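# Slide the tape roll onto the rod with two hands

## Task

Get the roll of tape threaded over the rod so that it stays there without the robot holding it. At the end, anything the robot is in contact with must not drop by more than about a fingernail's width once released. No motor of either hand may still show moving in hand_stopped_by at the finish. Do not push or knock anything off the table.

## Robot and tools

Robot: a humanoid upper body on a stand past the table's -x edge (table edge at x = 0.18 m), facing about +x. left_arm is on the +y side and ends in a left hand; right_arm is on the -y side and ends in a right hand. Each hand has six motors: little, ring, middle, index, thumb_bend, thumb_turn. A loose object may get an occasional small shove from outside.

Frames. Result lines give each hand point's position (metres) and quaternion (wxyz) in a shared scene frame: z = 0 on the table top, +z up, +x away from the robot across the table. Shoulders sit roughly 0.28 m above the pelvis, 0.06 m toward +x and 0.10 m to either side; a hand point reaches at most 0.62 m from its shoulder. Printed positions can be off, more when reaching far. The hand point lies 0.05 m in front of the palm where index pad meets thumb tip. In its own axes, +z runs along the straight fingers (fingertips 0.06-0.07 m beyond), +y out of the palm, +x across the palm toward the little finger on the right hand but toward the thumb on the left hand. A wrist bracket on the little-finger side protrudes 0.03 m past the point along +y and 0.11 m across the palm and can collide.

Row layout. Every row is 28 numbers, each in [-1, 1], always covering both arms: left dx, dy, dz, rx, ry, rz, then left little, ring, middle, index, thumb_bend, thumb_turn, force_limit, speed; then the same 14 for the right. dx..rz are an offset, not a pose: they set the target relative to the hand point's measured pose at the start of the action (for a call's first action, the last pose reported), expressed in the hand point's own axes. Each row in a table is measured from that same start, not from the previous row. 1.0 equals 0.6 m of travel or 180 degrees; rx, ry, rz form a single rotation vector. Finger numbers are absolute targets: +1 straight/open, -1 curled closed; thumb_bend +1 straight, -1 bent; thumb_turn +1 beside the palm, -1 across in front of it. A pinch is near index -0.22, thumb_bend -0.75, thumb_turn -0.57. force_limit maps -1..+1 to about 0..10 N at the fingertip (0..15 N for the two thumb motors) and only stops closing motion. speed maps -1..+1 from nearly still to full (full travel in 0.6 s). There is no 'no change' value: to keep a hand as it is, resend its last eight numbers, or before any have been sent, its hand_measured six plus hand_force_limit and hand_speed.

Tools.
execute_actions(actions): a list of actions; each action is a table of up to 15 rows, one per 1/30 s step, the last row held to fill 15 steps (0.5 s). An empty list just returns state and images.
move(target, speed, blocking): target is one 28-number row as above, offsets from the last reported pose. Each hand point travels straight toward it, all arms finishing together, lasting 0.5 to 10 s (cut off at 10 s). speed is m/s, 0.002 to 0.5, default 0.25; turning is capped at twice that in rad/s. Paths ignore obstacles and the other arm, and a hand can lag, drift or overspeed near full reach. Hand numbers are sent at the start. blocking=false returns after 0.5 s while motion continues; then only wait or stop are accepted until a result shows the move ended.
wait(seconds): 0 to 10; holds the last commands, returns early if a move ends.
stop(): brakes a running move; needs stopping distance.
zoom_image(camera, region): region [x0, y0, x1, y1] in that camera's pixels, at most 504x504. Cameras: cam_head and cam_high (896x504), cam_left_wrist and cam_right_wrist (504x504); calibration is given per camera.
show_instructions(): shows the reference images.
finished_scene(scene): ends the scene by number; irreversible.

Motion limits. Each step, the commanded pose is clipped to within 70 mm and 16 degrees of the measured pose, so large offsets take several actions; afterwards the arm only continues to its last clipped pose. Position wins over orientation if both can't be met. Joints move at most 2.4 rad/s. 'Hand target' lines show where the controller is now driving.

Grasping. With thumb turned fully in front, the hand can wrap an object 0.035-0.08 m across, lying across the palm on the wrist side of the point; turn the thumb before arriving. A motor moves only when its target changes by at least 0.01, then runs until it reaches the target or hits force_limit, then locks (holds at least 15 N). If blocked it reads moving until its travel time runs out, then stalled. Close at speed -0.9 or slower for a gentle grip. To squeeze harder, raise force_limit and send a target further closed than hand_measured; to loosen, send one more open. hand_load_n near 0 means the grip was lost. fault means a dead motor.

Result lines. A move adds a 'move:' line: done, off_target, moving, held or fault, plus limits (paced = pose clipped; held = a check blocked steps, after which the arm can jump fast), and each hand's distance from its target. 'pose unreachable' means the clearance check altered that arm's command.

Avoid: hard hits or presses between the two arms (any part), fast impacts and targets set far beyond contact, dropping or tipping the tape or rod, and joint overload: limits are 22.2 N m for shoulder and elbow joints and wrist roll, 4.45 N m for wrist pitch and yaw, held weight included; reaching one freezes that arm for 10 s. Long heavy holds heat motors (warning at 90 °C, arm drops at 120 °C). Before finishing, let go so the tape rests on the rod by itself and every hand motor reads target, force or stalled, not moving.

Each tool is called after "Request:" by a JSON object that holds its "method" and its "body".

Reference images:

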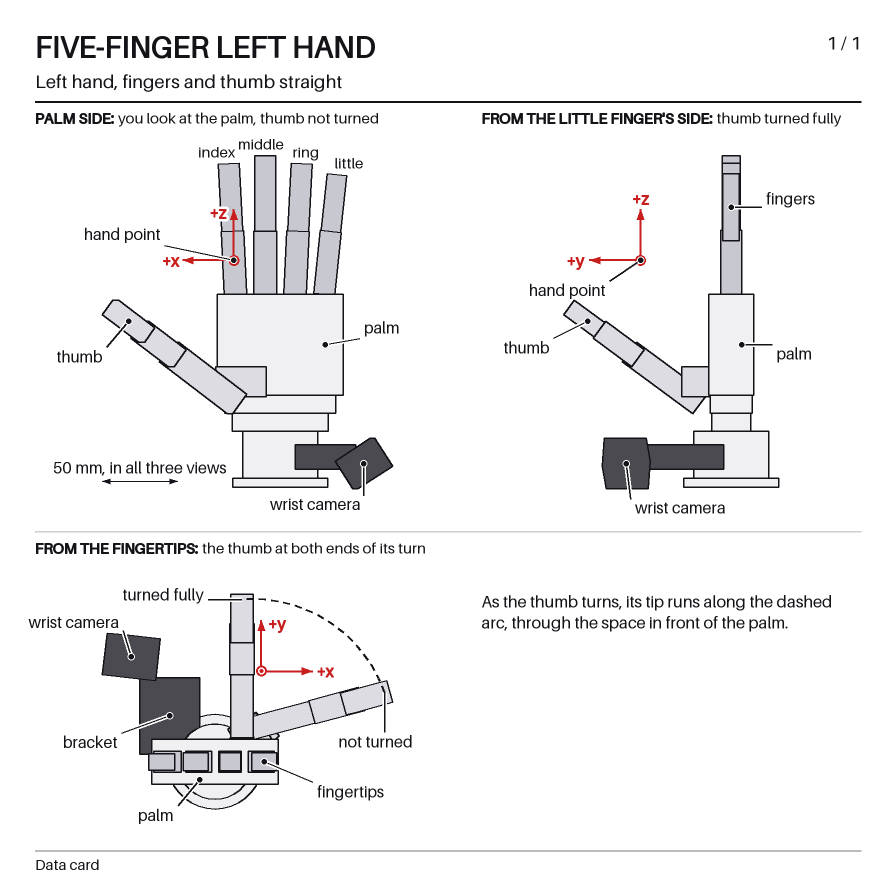

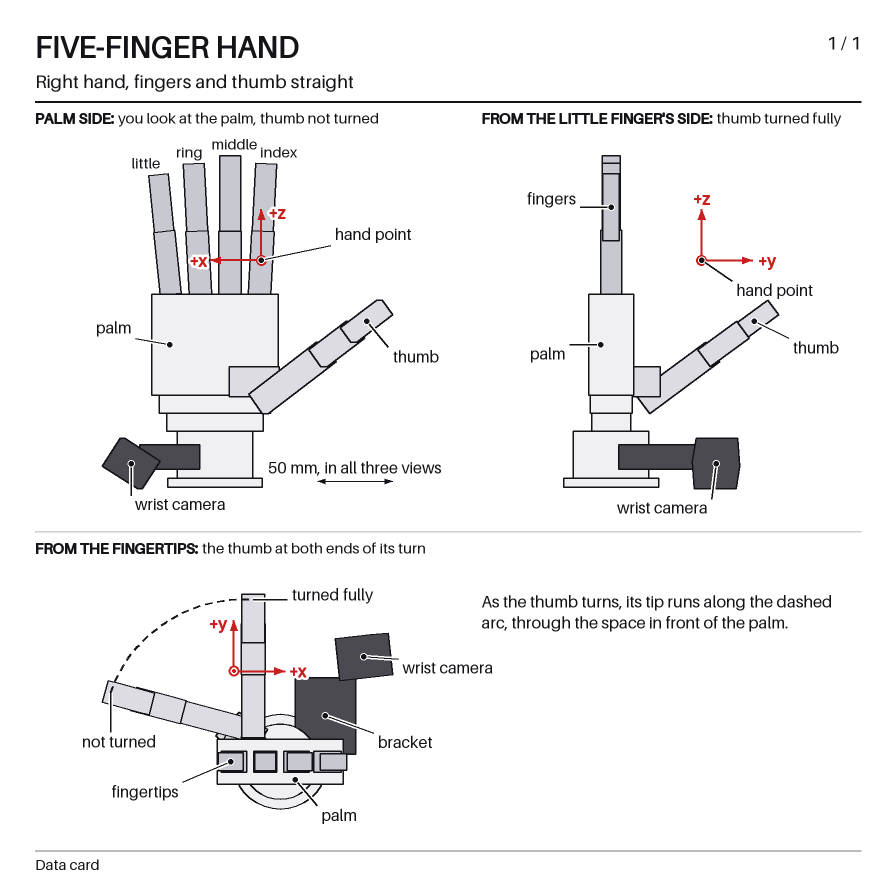

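## Session

Request:
{"method": "execute_actions", "body": {"actions": []}}

Scene clock: 0.00 s.
left_arm: end_effector_position=(+0.0650, +0.1587, +0.4434) hand_measured=(+1.000, +1.000, +1.000, +1.000, +1.000, +1.000) hand_load_n=(+0.0, +0.0, +0.0, +0.0, +0.0, +0.0) hand_stopped_by=(target, target, target, target, target, target) hand_force_limit=0.00 hand_speed=-0.80 end_effector_quat_wxyz=(+0.054, -0.071, -0.103, +0.991) | right_arm: end_effector_position=(+0.2127, -0.0710, +0.4817) hand_measured=(+1.000, +1.000, +1.000, +1.000, +1.000, +1.000) hand_load_n=(+0.0, +0.0, +0.0, +0.0, +0.0, +0.0) hand_stopped_by=(target, target, target, target, target, target) hand_force_limit=0.00 hand_speed=-0.80 end_effector_quat_wxyz=(+0.951, -0.125, +0.163, +0.233)
Joint positions: left_arm=[-0.128  0.429  0.081 -0.631 -0.638 -1.176 -0.416] | right_arm=[-0.069 -0.588 -0.11  -0.571  0.708 -0.844  0.161]
Joint velocities: left_arm=[ 0.    -0.003  0.     0.    -0.005  0.     0.   ] | right_arm=[0.003 0.    0.    0.002 0.    0.    0.   ]
Joint torques (N m, as the arm reports them, + toward a larger angle): no reading
Motor temperatures (°C, as the motors report them): left_arm=[47 46 40 47 44 35 35] | right_arm=[44 49 44 47 42 34 37]
Hand target (left_arm): +0.065, +0.159, +0.443; +0.054, -0.071, -0.103, +0.991
Hand target (right_arm): +0.213, -0.071, +0.482; +0.951, -0.125, +0.163, +0.233

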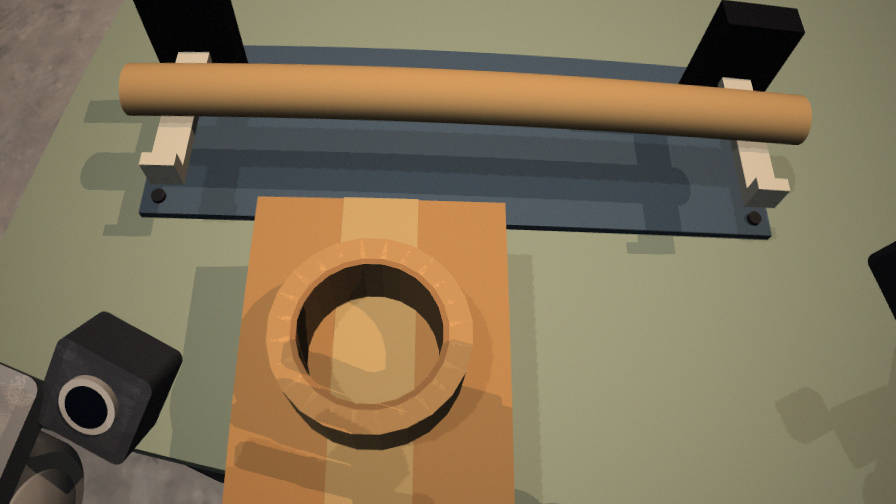

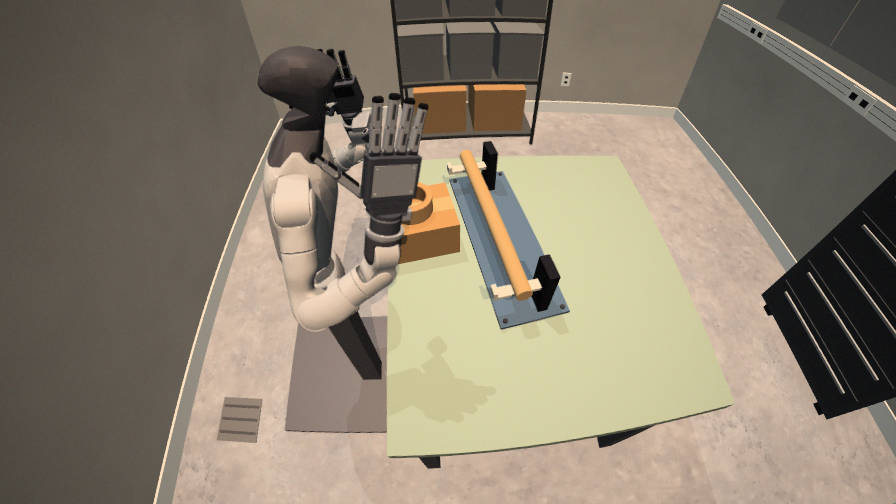

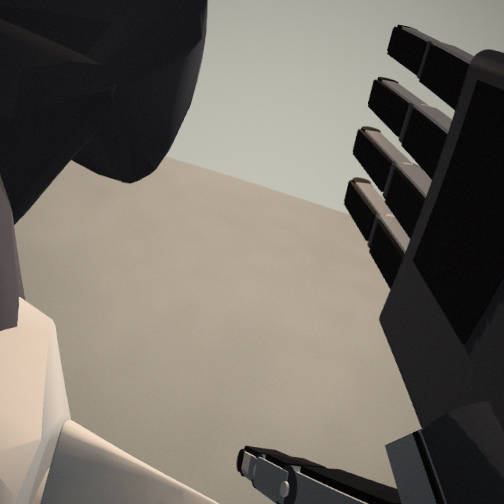

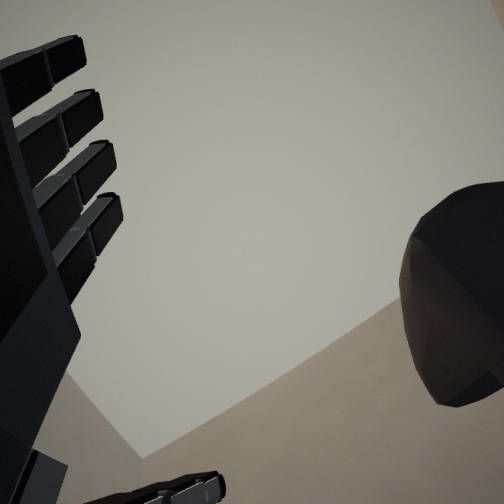

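Request:
{"method": "move", "body": {"target": [-0.202,0.083,-0.375,-0.518,-0.4,0.152,1,1,1,0.15,0.2,-0.6,0.6,0,0.453,-0.097,-0.257,-0.361,0.58,-0.277,0.5,0.5,0.5,0.5,1,-1,0.6,0], "speed": 0.35}}

Scene clock: 6.40 s.
left_arm: end_effector_position=(+0.2151, +0.1415, +0.2307) hand_measured=(+1.000, +1.000, +1.000, +0.150, +0.200, -0.600) hand_load_n=(+0.0, +0.0, +0.0, +0.0, +0.0, +0.0) hand_stopped_by=(target, target, target, target, target, target) hand_force_limit=0.60 hand_speed=0.00 end_effector_quat_wxyz=(+0.256, -0.401, +0.743, -0.471) | right_arm: end_effector_position=(+0.4309, -0.0691, +0.2498) hand_measured=(+0.500, +0.500, +0.500, +0.500, +1.000, -1.000) hand_load_n=(+0.0, +0.0, +0.0, +0.0, +0.0, +0.0) hand_stopped_by=(target, target, target, target, target, target) hand_force_limit=0.60 hand_speed=0.00 end_effector_quat_wxyz=(-0.281, +0.693, -0.605, +0.272)
Joint positions: left_arm=[ 0.487  1.348  0.901 -1.042 -0.057  0.018 -0.692] | right_arm=[-1.436 -1.263  0.905 -0.258 -0.109  0.912  1.043]
Joint velocities: left_arm=[-0.011  0.     0.     0.003  0.026  0.     0.   ] | right_arm=[-0.009 -0.012  0.     0.     0.     0.     0.   ]
Joint torques (N m, as the arm reports them, + toward a larger angle): left_arm=[-2.06  2.34  1.94 -0.59 -0.14  0.18  0.88] | right_arm=[-5.04 -1.75 -2.18  1.47 -0.35  0.05 -0.26]
Motor temperatures (°C, as the motors report them): left_arm=[47 46 41 47 44 35 36] | right_arm=[45 50 44 47 42 34 37]
Hand target (left_arm): +0.214, +0.140, +0.230; +0.253, -0.402, +0.743, -0.472
Hand target (right_arm): +0.432, -0.070, +0.250; -0.280, +0.692, -0.606, +0.274
Off the commanded pose (left_arm): 0.002 m, 3 deg.
Off the commanded pose (right_arm): 0.009 m, 3 deg.
joint sent to its limit (left arm) — the command would take joint 1 (shoulder pitch) past its upper limit and joint 4 (elbow) past its lower limit, so those joints were sent only as far as their limits.
move: off_target (left_arm, right_arm); limits=paced,held; held on 17 of 132 steps (left_arm)
pose unreachable (left arm): on one or more control steps of this call, first in action 0 (counted from 0), this arm could not follow its commanded pose, so it was not sent that pose on those steps. It may still have moved: this result reports where it is.
cause: the commanded pose would bring two parts of the arm too close to each other (joints 2 (shoulder roll) to 7 (wrist yaw) lie between them).
camera_calibration (this result's frames):
cam_left_wrist: T_world_to_cam=[[0.401686, -0.121805, 0.907641, -0.280521], [-0.840153, -0.443399, 0.312315, 0.173468], [0.364405, -0.88801, -0.280442, 0.242353], [0, 0, 0, 1]] pos_world=[0.170106, 0.257958, 0.268402]
cam_right_wrist: T_world_to_cam=[[-0.693389, -0.0696038, -0.717194, 0.463685], [-0.44476, 0.824438, 0.349986, 0.163249], [0.566922, 0.561656, -0.602613, 0.0776281], [0, 0, 0, 1]] pos_world=[0.350112, -0.145915, 0.322197]

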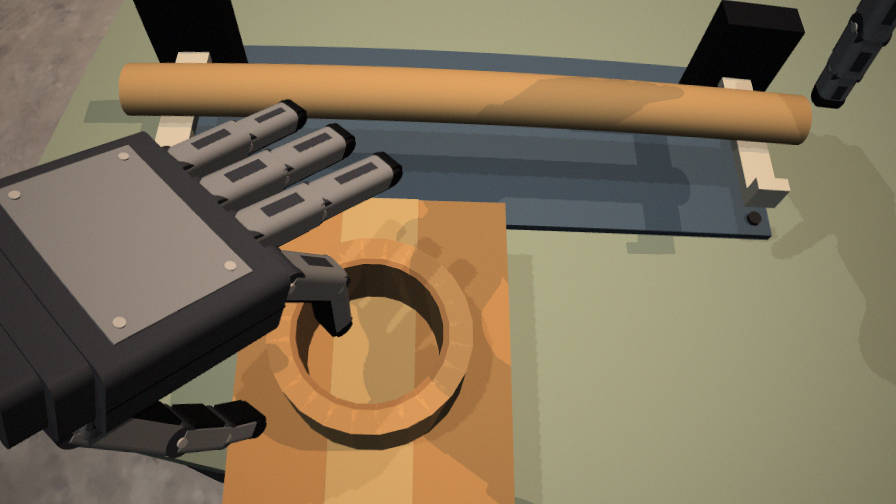

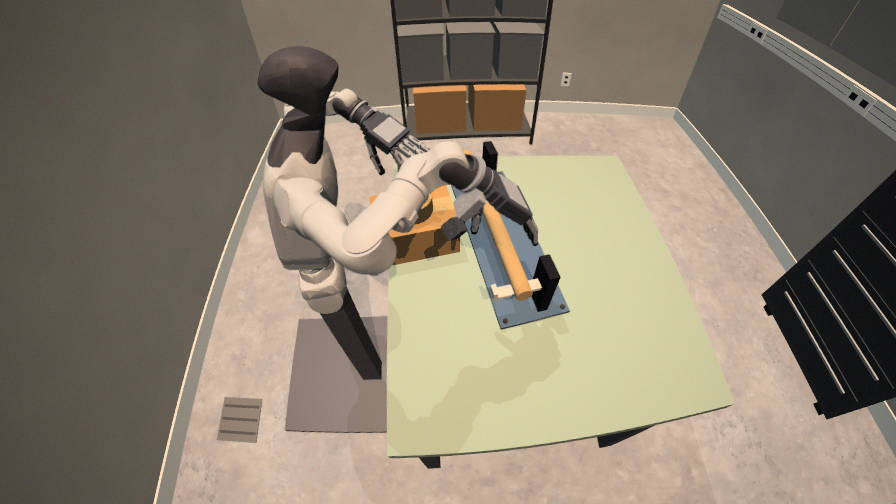

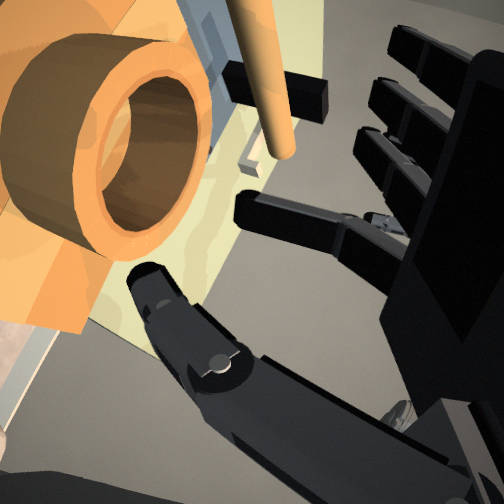

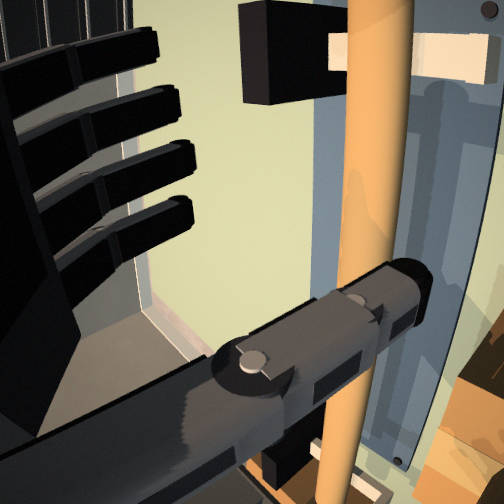

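Request:
{"method": "move", "body": {"target": [0.007,0.087,0.052,0,0,0,-1,-1,0.15,0.15,0.2,-0.7,0.6,0,-0.082,0.06,0.125,0,0,0,0.5,0.5,0.5,0.5,1,-1,0.6,0], "speed": 0.15}}

Scene clock: 8.50 s.
left_arm: end_effector_position=(+0.2146, +0.1328, +0.1700) hand_measured=(-1.000, -1.000, +0.150, +0.150, +0.200, -0.700) hand_load_n=(+0.0, +0.0, +0.0, +0.0, +0.0, +0.0) hand_stopped_by=(target, target, target, target, target, target) hand_force_limit=0.60 hand_speed=0.00 end_effector_quat_wxyz=(+0.251, -0.402, +0.743, -0.473) | right_arm: end_effector_position=(+0.4526, -0.0196, +0.1703) hand_measured=(+0.500, +0.500, +0.500, +0.500, +1.000, -1.000) hand_load_n=(+0.0, +0.0, +0.0, +0.0, +0.0, +0.0) hand_stopped_by=(target, target, target, target, target, target) hand_force_limit=0.60 hand_speed=0.00 end_effector_quat_wxyz=(-0.280, +0.695, -0.604, +0.273)
Joint positions: left_arm=[ 0.477  1.285  0.391 -1.021  0.39  -0.005 -0.48 ] | right_arm=[-1.356 -0.902  1.041 -0.072 -0.201  1.014  0.816]
Joint velocities: left_arm=[ 0.008 -0.006 -0.003  0.    -0.014  0.     0.   ] | right_arm=[ 0.005 -0.006  0.011 -0.006  0.008  0.     0.   ]
Joint torques (N m, as the arm reports them, + toward a larger angle): left_arm=[-2.37  2.23  1.77 -1.73  0.37  0.18  0.82] | right_arm=[-5.68 -1.98 -1.77  0.79 -0.34 -0.11 -0.38]
Motor temperatures (°C, as the motors report them): left_arm=[47 47 41 47 44 35 36] | right_arm=[46 50 45 47 43 34 37]
Hand target (left_arm): +0.216, +0.134, +0.170; +0.253, -0.401, +0.743, -0.472
Hand target (right_arm): +0.454, -0.020, +0.172; -0.281, +0.694, -0.602, +0.276
Off the commanded pose (left_arm): 0.004 m, 1 deg.
Off the commanded pose (right_arm): 0.002 m, 0 deg.
move: off_target (left_arm)
camera_calibration (this result's frames):
cam_left_wrist: T_world_to_cam=[[0.407892, -0.117356, 0.905456, -0.227809], [-0.840099, -0.436623, 0.321859, 0.185635], [0.357571, -0.891957, -0.276686, 0.219196], [0, 0, 0, 1]] pos_world=[0.170495, 0.249832, 0.207172]
cam_right_wrist: T_world_to_cam=[[-0.693712, -0.0746465, -0.716374, 0.425062], [-0.446733, 0.824777, 0.346659, 0.161379], [0.564972, 0.56051, -0.605505, -0.00899417], [0, 0, 0, 1]] pos_world=[0.372045, -0.0963309, 0.243114]

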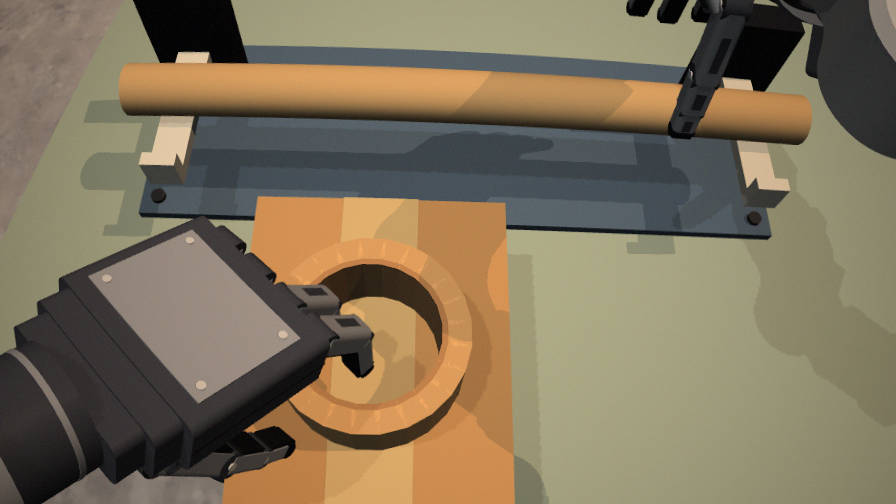

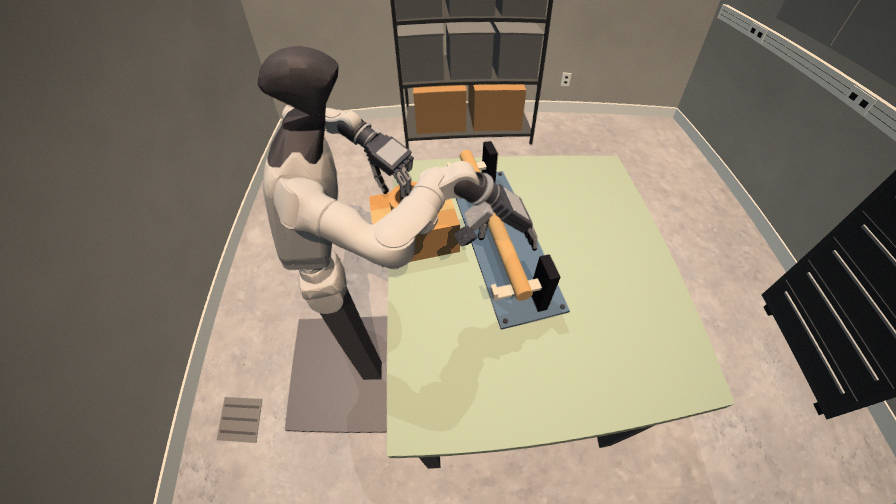

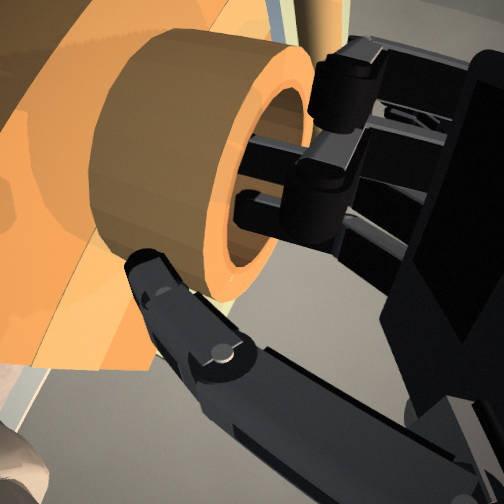

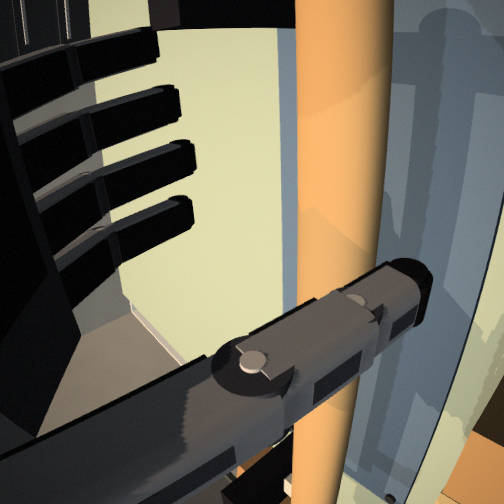

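Request:
{"method": "move", "body": {"target": [0,0.043,0.027,0,0,0,-1,-1,0.15,0.15,0.2,-0.7,0.6,0,-0.03,0.068,0.062,0,0,0,0.5,0.5,0.5,0.5,1,-1,0.6,0], "speed": 0.07}}

Scene clock: 10.03 s.
left_arm: end_effector_position=(+0.2174, +0.1278, +0.1437) hand_measured=(-1.000, -1.000, +0.150, +0.150, +0.200, -0.700) hand_load_n=(+0.0, -0.5, +0.0, +0.0, +0.0, +0.0) hand_stopped_by=(target, target, target, target, target, target) hand_force_limit=0.60 hand_speed=0.00 end_effector_quat_wxyz=(+0.251, -0.397, +0.741, -0.480) | right_arm: end_effector_position=(+0.4479, -0.0038, +0.1150) hand_measured=(+0.500, +0.500, +0.500, +0.500, +1.000, -1.000) hand_load_n=(+0.0, +0.0, +0.0, +0.0, +0.0, +0.0) hand_stopped_by=(target, target, target, target, target, target) hand_force_limit=0.60 hand_speed=0.00 end_effector_quat_wxyz=(-0.279, +0.695, -0.604, +0.272)
Joint positions: left_arm=[ 0.414  1.286  0.134 -0.954  0.563  0.005 -0.355] | right_arm=[-1.239 -0.745  1.078  0.016 -0.217  1.033  0.641]
Joint velocities: left_arm=[ 0.003  0.005 -0.008  0.    -0.003  0.005  0.006] | right_arm=[ 0.006 -0.011 -0.006  0.002  0.006  0.    -0.003]
Joint torques (N m, as the arm reports them, + toward a larger angle): left_arm=[-2.07  2.27  1.21 -1.75  0.38  0.21  0.49] | right_arm=[-5.63 -1.76 -1.58  0.38 -0.32 -0.11 -0.4 ]
Motor temperatures (°C, as the motors report them): left_arm=[47 47 41 47 44 35 36] | right_arm=[47 50 45 47 43 34 37]
Hand target (left_arm): +0.216, +0.130, +0.140; +0.249, -0.401, +0.743, -0.474
Hand target (right_arm): +0.449, -0.004, +0.115; -0.280, +0.695, -0.602, +0.274
Off the commanded pose (left_arm): 0.005 m, 1 deg.
Off the commanded pose (right_arm): 0.001 m, 0 deg.
move: off_target (left_arm)
camera_calibration (this result's frames):
cam_left_wrist: T_world_to_cam=[[0.396371, -0.112443, 0.911179, -0.20465], [-0.847525, -0.426385, 0.316064, 0.19539], [0.352974, -0.897526, -0.264305, 0.206327], [0, 0, 0, 1]] pos_world=[0.173888, 0.245483, 0.17925]
cam_right_wrist: T_world_to_cam=[[-0.695255, -0.0745203, -0.71489, 0.383921], [-0.446323, 0.824379, 0.348131, 0.165099], [0.563397, 0.561111, -0.606414, -0.0479346], [0, 0, 0, 1]] pos_world=[0.367617, -0.0805976, 0.187917]

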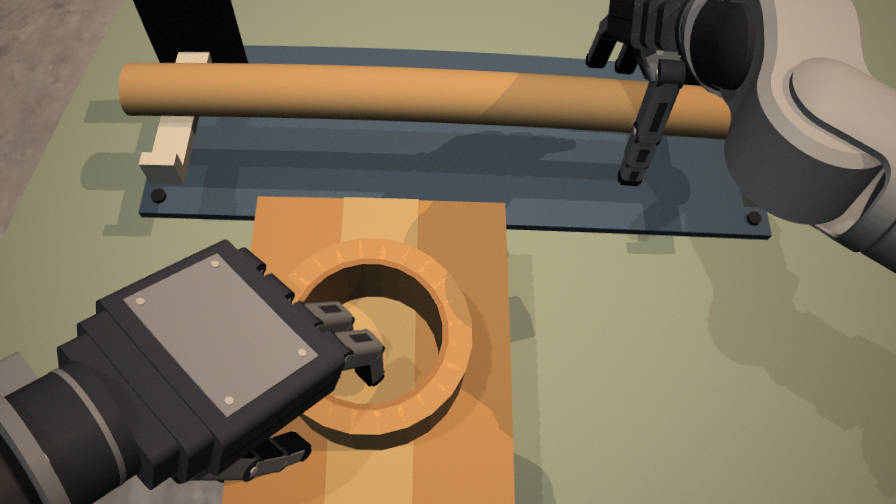

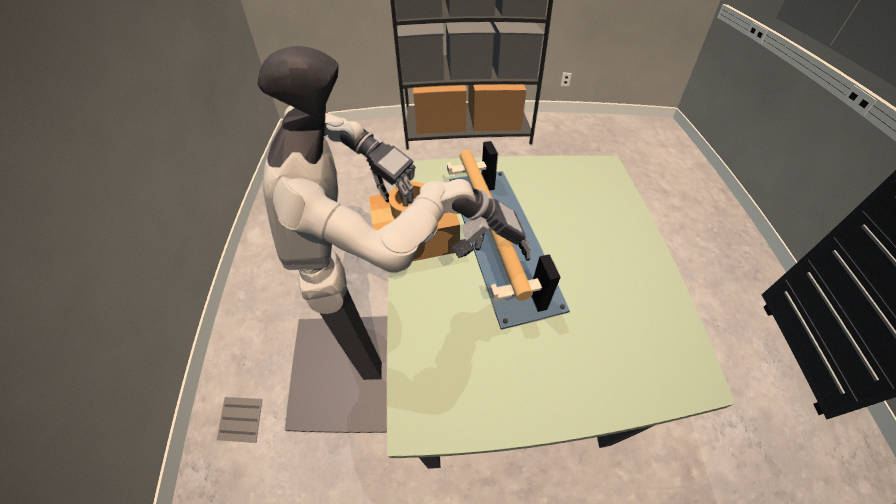

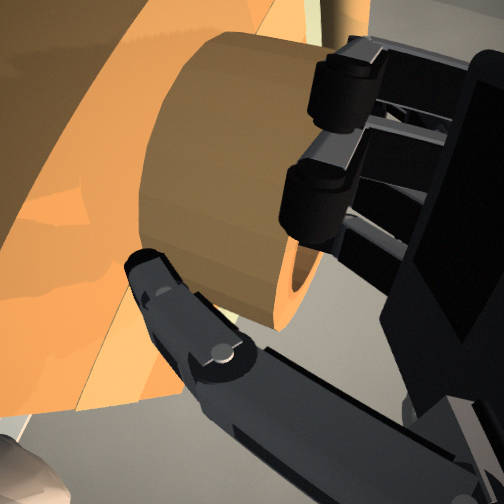

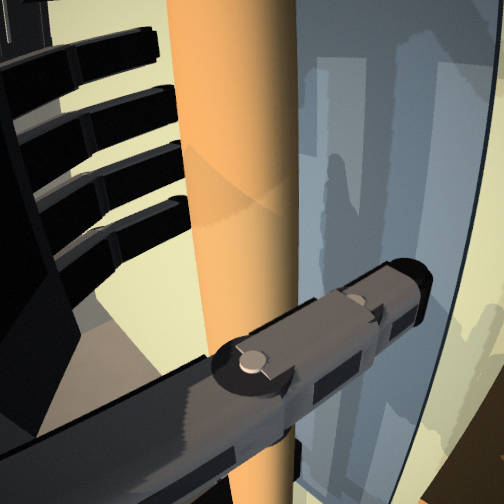

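Request:
{"method": "move", "body": {"target": [0,0,0,0,0,0,-1,-1,0,0,-0.6,-0.7,0.3,-0.4,0,0.028,0.035,0,0,0,0.4,0.4,0.4,0.4,1,-1,0.6,0], "speed": 0.06}}

Request:
{"method": "move", "body": {"target": [0,0,0,0,0,0,-1,-1,-0.7,-0.7,-0.6,-0.7,0.7,-0.6,0,0,0,0,0,0,-1,-1,-1,-1,-0.6,-1,0.7,-0.4]}}

Request:
{"method": "move", "body": {"target": [0,-0.09,-0.04,0,0,0,-1,-1,-0.7,-0.7,-0.6,-0.7,0.7,-0.6,0,-0.1,-0.13,0,0,0,-1,-1,-1,-1,-0.6,-1,0.7,-0.4], "speed": 0.1}}

Scene clock: 11.83 s.
left_arm: end_effector_position=(+0.2173, +0.1276, +0.1438) hand_measured=(-1.000, -1.000, +0.000, +0.000, -0.476, -0.700) hand_load_n=(+0.0, +0.5, +2.5, +5.0, +9.0, +1.0) hand_stopped_by=(target, target, target, target, force, target) hand_force_limit=0.30 hand_speed=-0.40 end_effector_quat_wxyz=(+0.251, -0.397, +0.741, -0.480) | right_arm: end_effector_position=(+0.4514, -0.0045, +0.0891) hand_measured=(+0.400, +0.400, +0.400, +0.400, +1.000, -1.000) hand_load_n=(+0.0, +0.0, +0.0, +0.0, +0.0, +0.0) hand_stopped_by=(target, target, target, target, target, target) hand_force_limit=0.60 hand_speed=0.00 end_effector_quat_wxyz=(-0.279, +0.695, -0.604, +0.272)
Joint positions: left_arm=[ 0.414  1.286  0.133 -0.954  0.563  0.004 -0.354] | right_arm=[-1.182 -0.685  1.078  0.125 -0.217  0.962  0.555]
Joint velocities: left_arm=[-0.008  0.     0.003 -0.005 -0.017  0.     0.   ] | right_arm=[-0.003 -0.006  0.002 -0.011  0.003  0.     0.   ]
Joint torques (N m, as the arm reports them, + toward a larger angle): left_arm=[-2.23  2.15  1.97 -2.37  0.12  0.11  0.7 ] | right_arm=[-5.58 -1.62 -1.59  0.24 -0.2  -0.12 -0.38]
Motor temperatures (°C, as the motors report them): left_arm=[47 47 41 47 44 35 36] | right_arm=[49 50 45 47 43 34 37]
Hand target (left_arm): +0.217, +0.128, +0.144; +0.251, -0.397, +0.741, -0.480
Hand target (right_arm): +0.452, -0.004, +0.089; -0.280, +0.695, -0.603, +0.272
Off the commanded pose (left_arm): 0.000 m, 0 deg.
Off the commanded pose (right_arm): 0.001 m, 0 deg.
move: done
camera_calibration (this result's frames):
cam_left_wrist: T_world_to_cam=[[0.395893, -0.11209, 0.91143, -0.204727], [-0.847905, -0.42572, 0.315944, 0.195268], [0.352599, -0.897886, -0.263581, 0.20622], [0, 0, 0, 1]] pos_world=[0.173905, 0.245344, 0.179256]
cam_right_wrist: T_world_to_cam=[[-0.695183, -0.0730612, -0.715111, 0.367818], [-0.445028, 0.824991, 0.348339, 0.175637], [0.56451, 0.560404, -0.606033, -0.0657476], [0, 0, 0, 1]] pos_world=[0.370979, -0.0811804, 0.162004]

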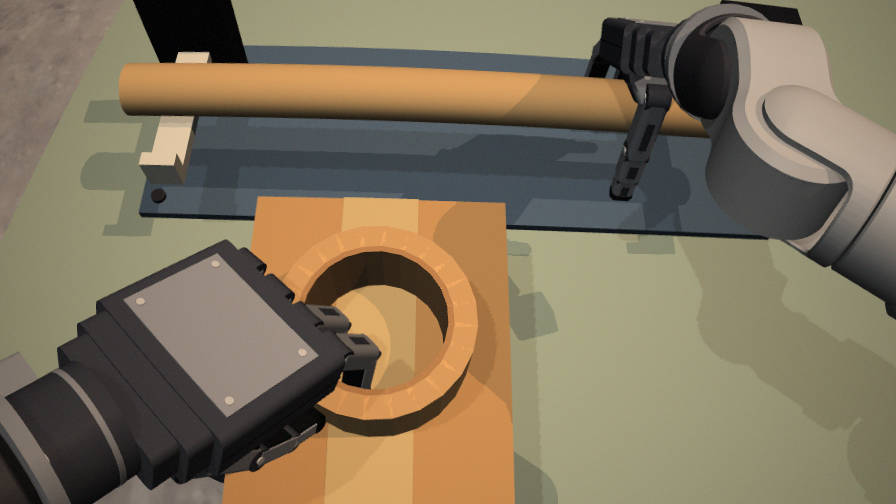

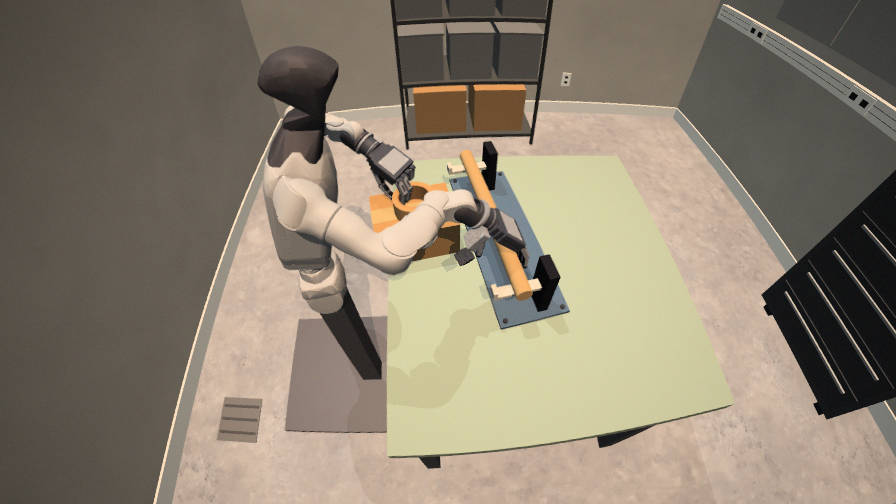

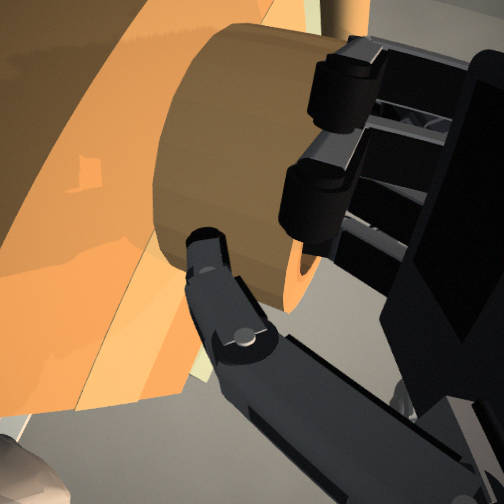

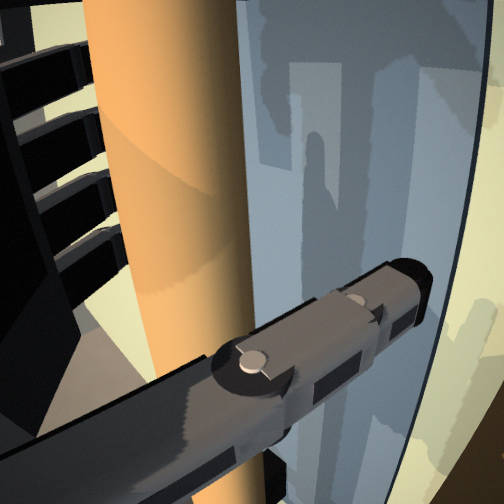

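Scene clock: 12.83 s.
left_arm: end_effector_position=(+0.2173, +0.1274, +0.1439) hand_measured=(-1.000, -1.000, -0.028, -0.016, -0.474, -0.700) hand_load_n=(+0.0, +0.0, +8.0, +10.0, +12.0, +2.5) hand_stopped_by=(target, target, force, force, force, target) hand_force_limit=0.70 hand_speed=-0.60 end_effector_quat_wxyz=(+0.251, -0.396, +0.741, -0.481) | right_arm: end_effector_position=(+0.4503, -0.0037, +0.0882) hand_measured=(-0.320, -0.260, -0.260, -0.288, +0.606, -1.000) hand_load_n=(+11.0, +2.5, +3.5, +9.5, +16.5, +8.0) hand_stopped_by=(force, force, force, force, force, target) hand_force_limit=0.70 hand_speed=-0.40 end_effector_quat_wxyz=(-0.279, +0.696, -0.604, +0.270)
Joint positions: left_arm=[ 0.413  1.286  0.133 -0.954  0.563  0.003 -0.353] | right_arm=[-1.18  -0.684  1.079  0.125 -0.216  0.959  0.556]
Joint velocities: left_arm=[ 0.    -0.003  0.008 -0.02  -0.012  0.     0.   ] | right_arm=[-0.002  0.008  0.009  0.008  0.     0.     0.   ]
Joint torques (N m, as the arm reports them, + toward a larger angle): left_arm=[-2.22  2.12  1.93 -2.38  0.1   0.13  0.69] | right_arm=[-5.66 -1.83 -1.65  0.06 -0.21  0.08 -0.31]
Motor temperatures (°C, as the motors report them): left_arm=[47 47 41 47 44 35 36] | right_arm=[49 50 45 47 43 34 37]
Hand target (left_arm): +0.217, +0.128, +0.144; +0.251, -0.397, +0.741, -0.480
Hand target (right_arm): +0.451, -0.004, +0.089; -0.279, +0.695, -0.604, +0.272
Off the commanded pose (left_arm): 0.000 m, 0 deg.
Off the commanded pose (right_arm): 0.002 m, 0 deg.
move: done
camera_calibration (this result's frames):
cam_left_wrist: T_world_to_cam=[[0.395064, -0.111963, 0.911805, -0.204778], [-0.84855, -0.424762, 0.3155, 0.195198], [0.351976, -0.898355, -0.262814, 0.206164], [0, 0, 0, 1]] pos_world=[0.173971, 0.245193, 0.179316]
cam_right_wrist: T_world_to_cam=[[-0.69734, -0.0751712, -0.712787, 0.367197], [-0.447082, 0.822917, 0.350607, 0.175508], [0.560209, 0.563167, -0.607461, -0.0641004], [0, 0, 0, 1]] pos_world=[0.370437, -0.0807268, 0.16126]

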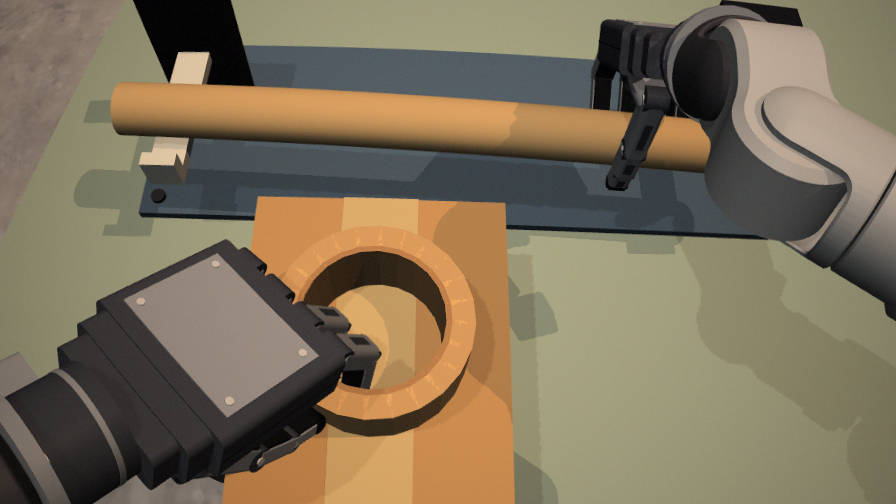

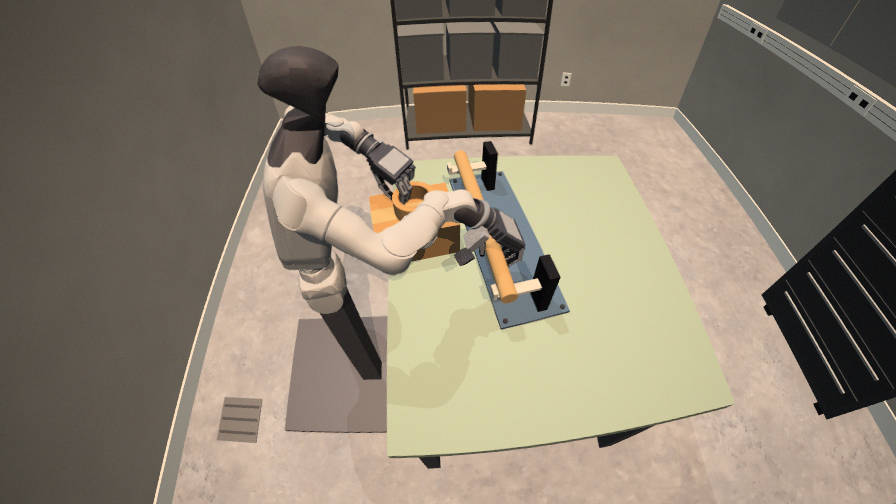

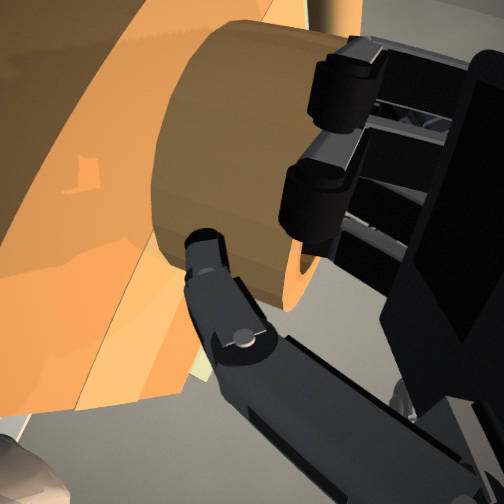

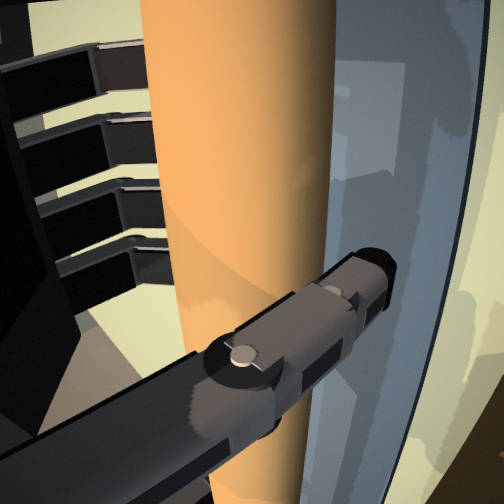

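Scene clock: 14.17 s.
left_arm: end_effector_position=(+0.2214, +0.1297, +0.2031) hand_measured=(-1.000, -1.000, -0.028, -0.016, -0.474, -0.700) hand_load_n=(+0.0, +0.0, +8.5, +11.5, +8.5, +1.5) hand_stopped_by=(target, target, force, force, force, target) hand_force_limit=0.70 hand_speed=-0.60 end_effector_quat_wxyz=(+0.250, -0.393, +0.741, -0.484) | right_arm: end_effector_position=(+0.4373, -0.0030, +0.1851) hand_measured=(-0.320, -0.260, -0.260, -0.286, +0.606, -1.000) hand_load_n=(+6.0, +0.5, +3.5, +13.5, +14.5, +10.5) hand_stopped_by=(force, force, force, force, force, target) hand_force_limit=0.70 hand_speed=-0.40 end_effector_quat_wxyz=(-0.279, +0.696, -0.604, +0.271)
Joint positions: left_arm=[ 0.377  1.323  0.547 -1.042  0.174  0.029 -0.591] | right_arm=[-1.431 -0.885  1.077 -0.177 -0.216  1.159  0.888]
Joint velocities: left_arm=[ 0.021  0.028  0.015 -0.006 -0.029  0.     0.   ] | right_arm=[-0.005 -0.005 -0.025 -0.002 -0.006  0.     0.006]
Joint torques (N m, as the arm reports them, + toward a larger angle): left_arm=[-2.65  2.18  2.77 -1.52 -0.27  0.03  1.32] | right_arm=[-6.33 -1.96 -2.58  0.32 -0.33  0.13 -0.41]
Motor temperatures (°C, as the motors report them): left_arm=[47 47 41 47 44 35 36] | right_arm=[51 50 45 47 43 34 37]
Hand target (left_arm): +0.220, +0.129, +0.203; +0.247, -0.392, +0.742, -0.484
Hand target (right_arm): +0.436, -0.004, +0.184; -0.276, +0.696, -0.605, +0.270
Off the commanded pose (left_arm): 0.004 m, 0 deg.
Off the commanded pose (right_arm): 0.002 m, 0 deg.
joint sent to its limit (left arm) — the command would take joint 4 (elbow) past its lower limit, so that joint was sent only as far as its limit.
move: off_target (left_arm)
camera_calibration (this result's frames):
cam_left_wrist: T_world_to_cam=[[0.390932, -0.110799, 0.913726, -0.259663], [-0.852409, -0.418096, 0.313999, 0.181219], [0.347235, -0.90162, -0.257893, 0.222821], [0, 0, 0, 1]] pos_world=[0.178612, 0.247897, 0.237822]
cam_right_wrist: T_world_to_cam=[[-0.6963, -0.0752624, -0.713794, 0.426965], [-0.446605, 0.823951, 0.348782, 0.135315], [0.561881, 0.561641, -0.60733, 0.00095318], [0, 0, 0, 1]] pos_world=[0.357193, -0.0798941, 0.258149]

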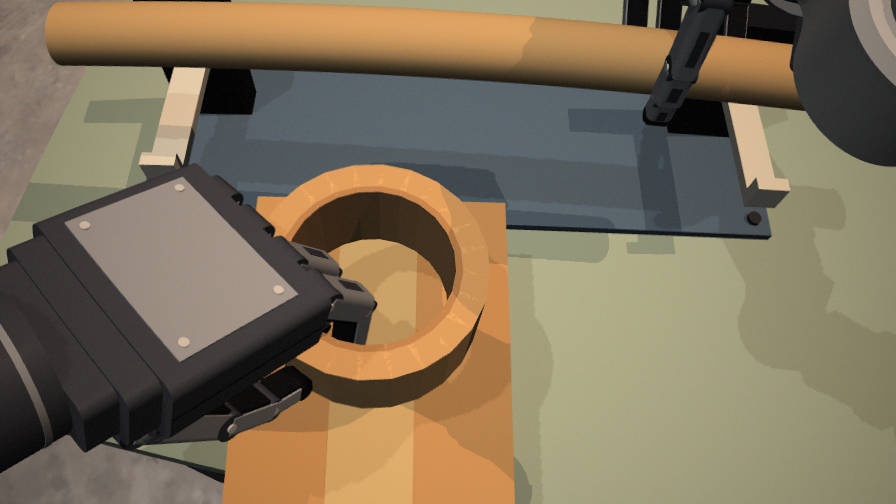

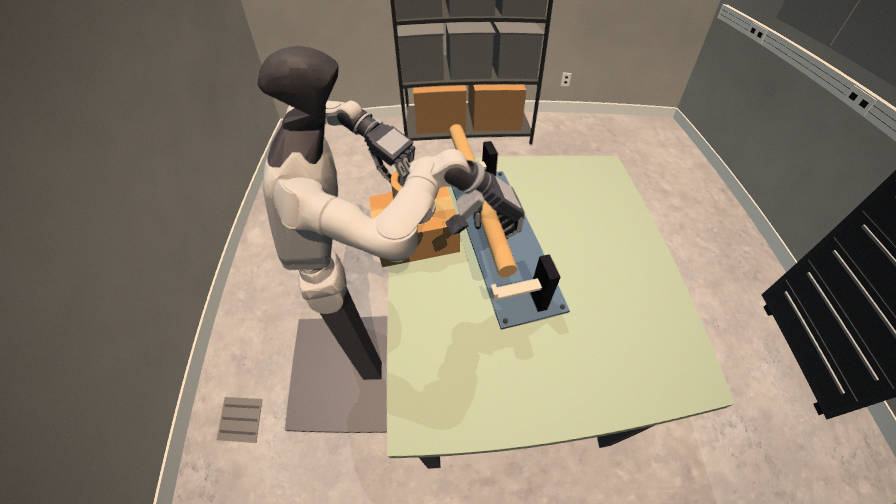

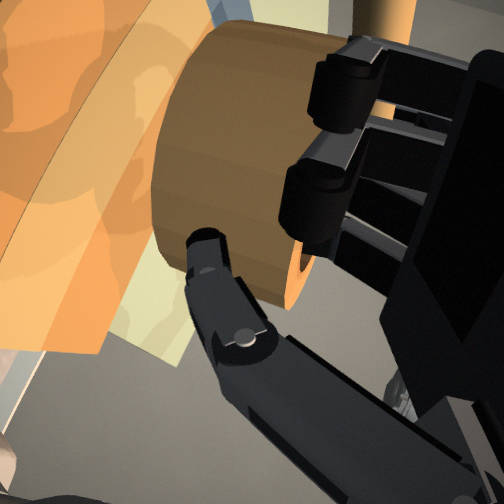

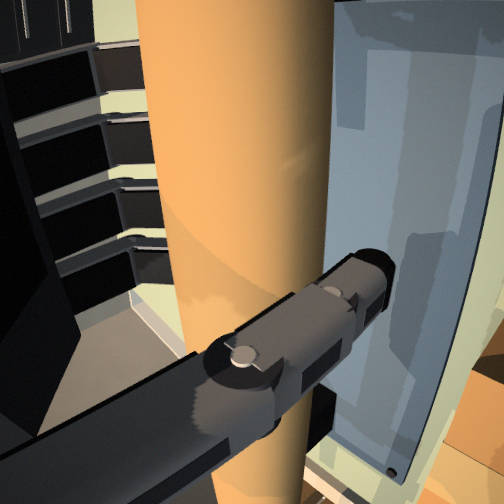

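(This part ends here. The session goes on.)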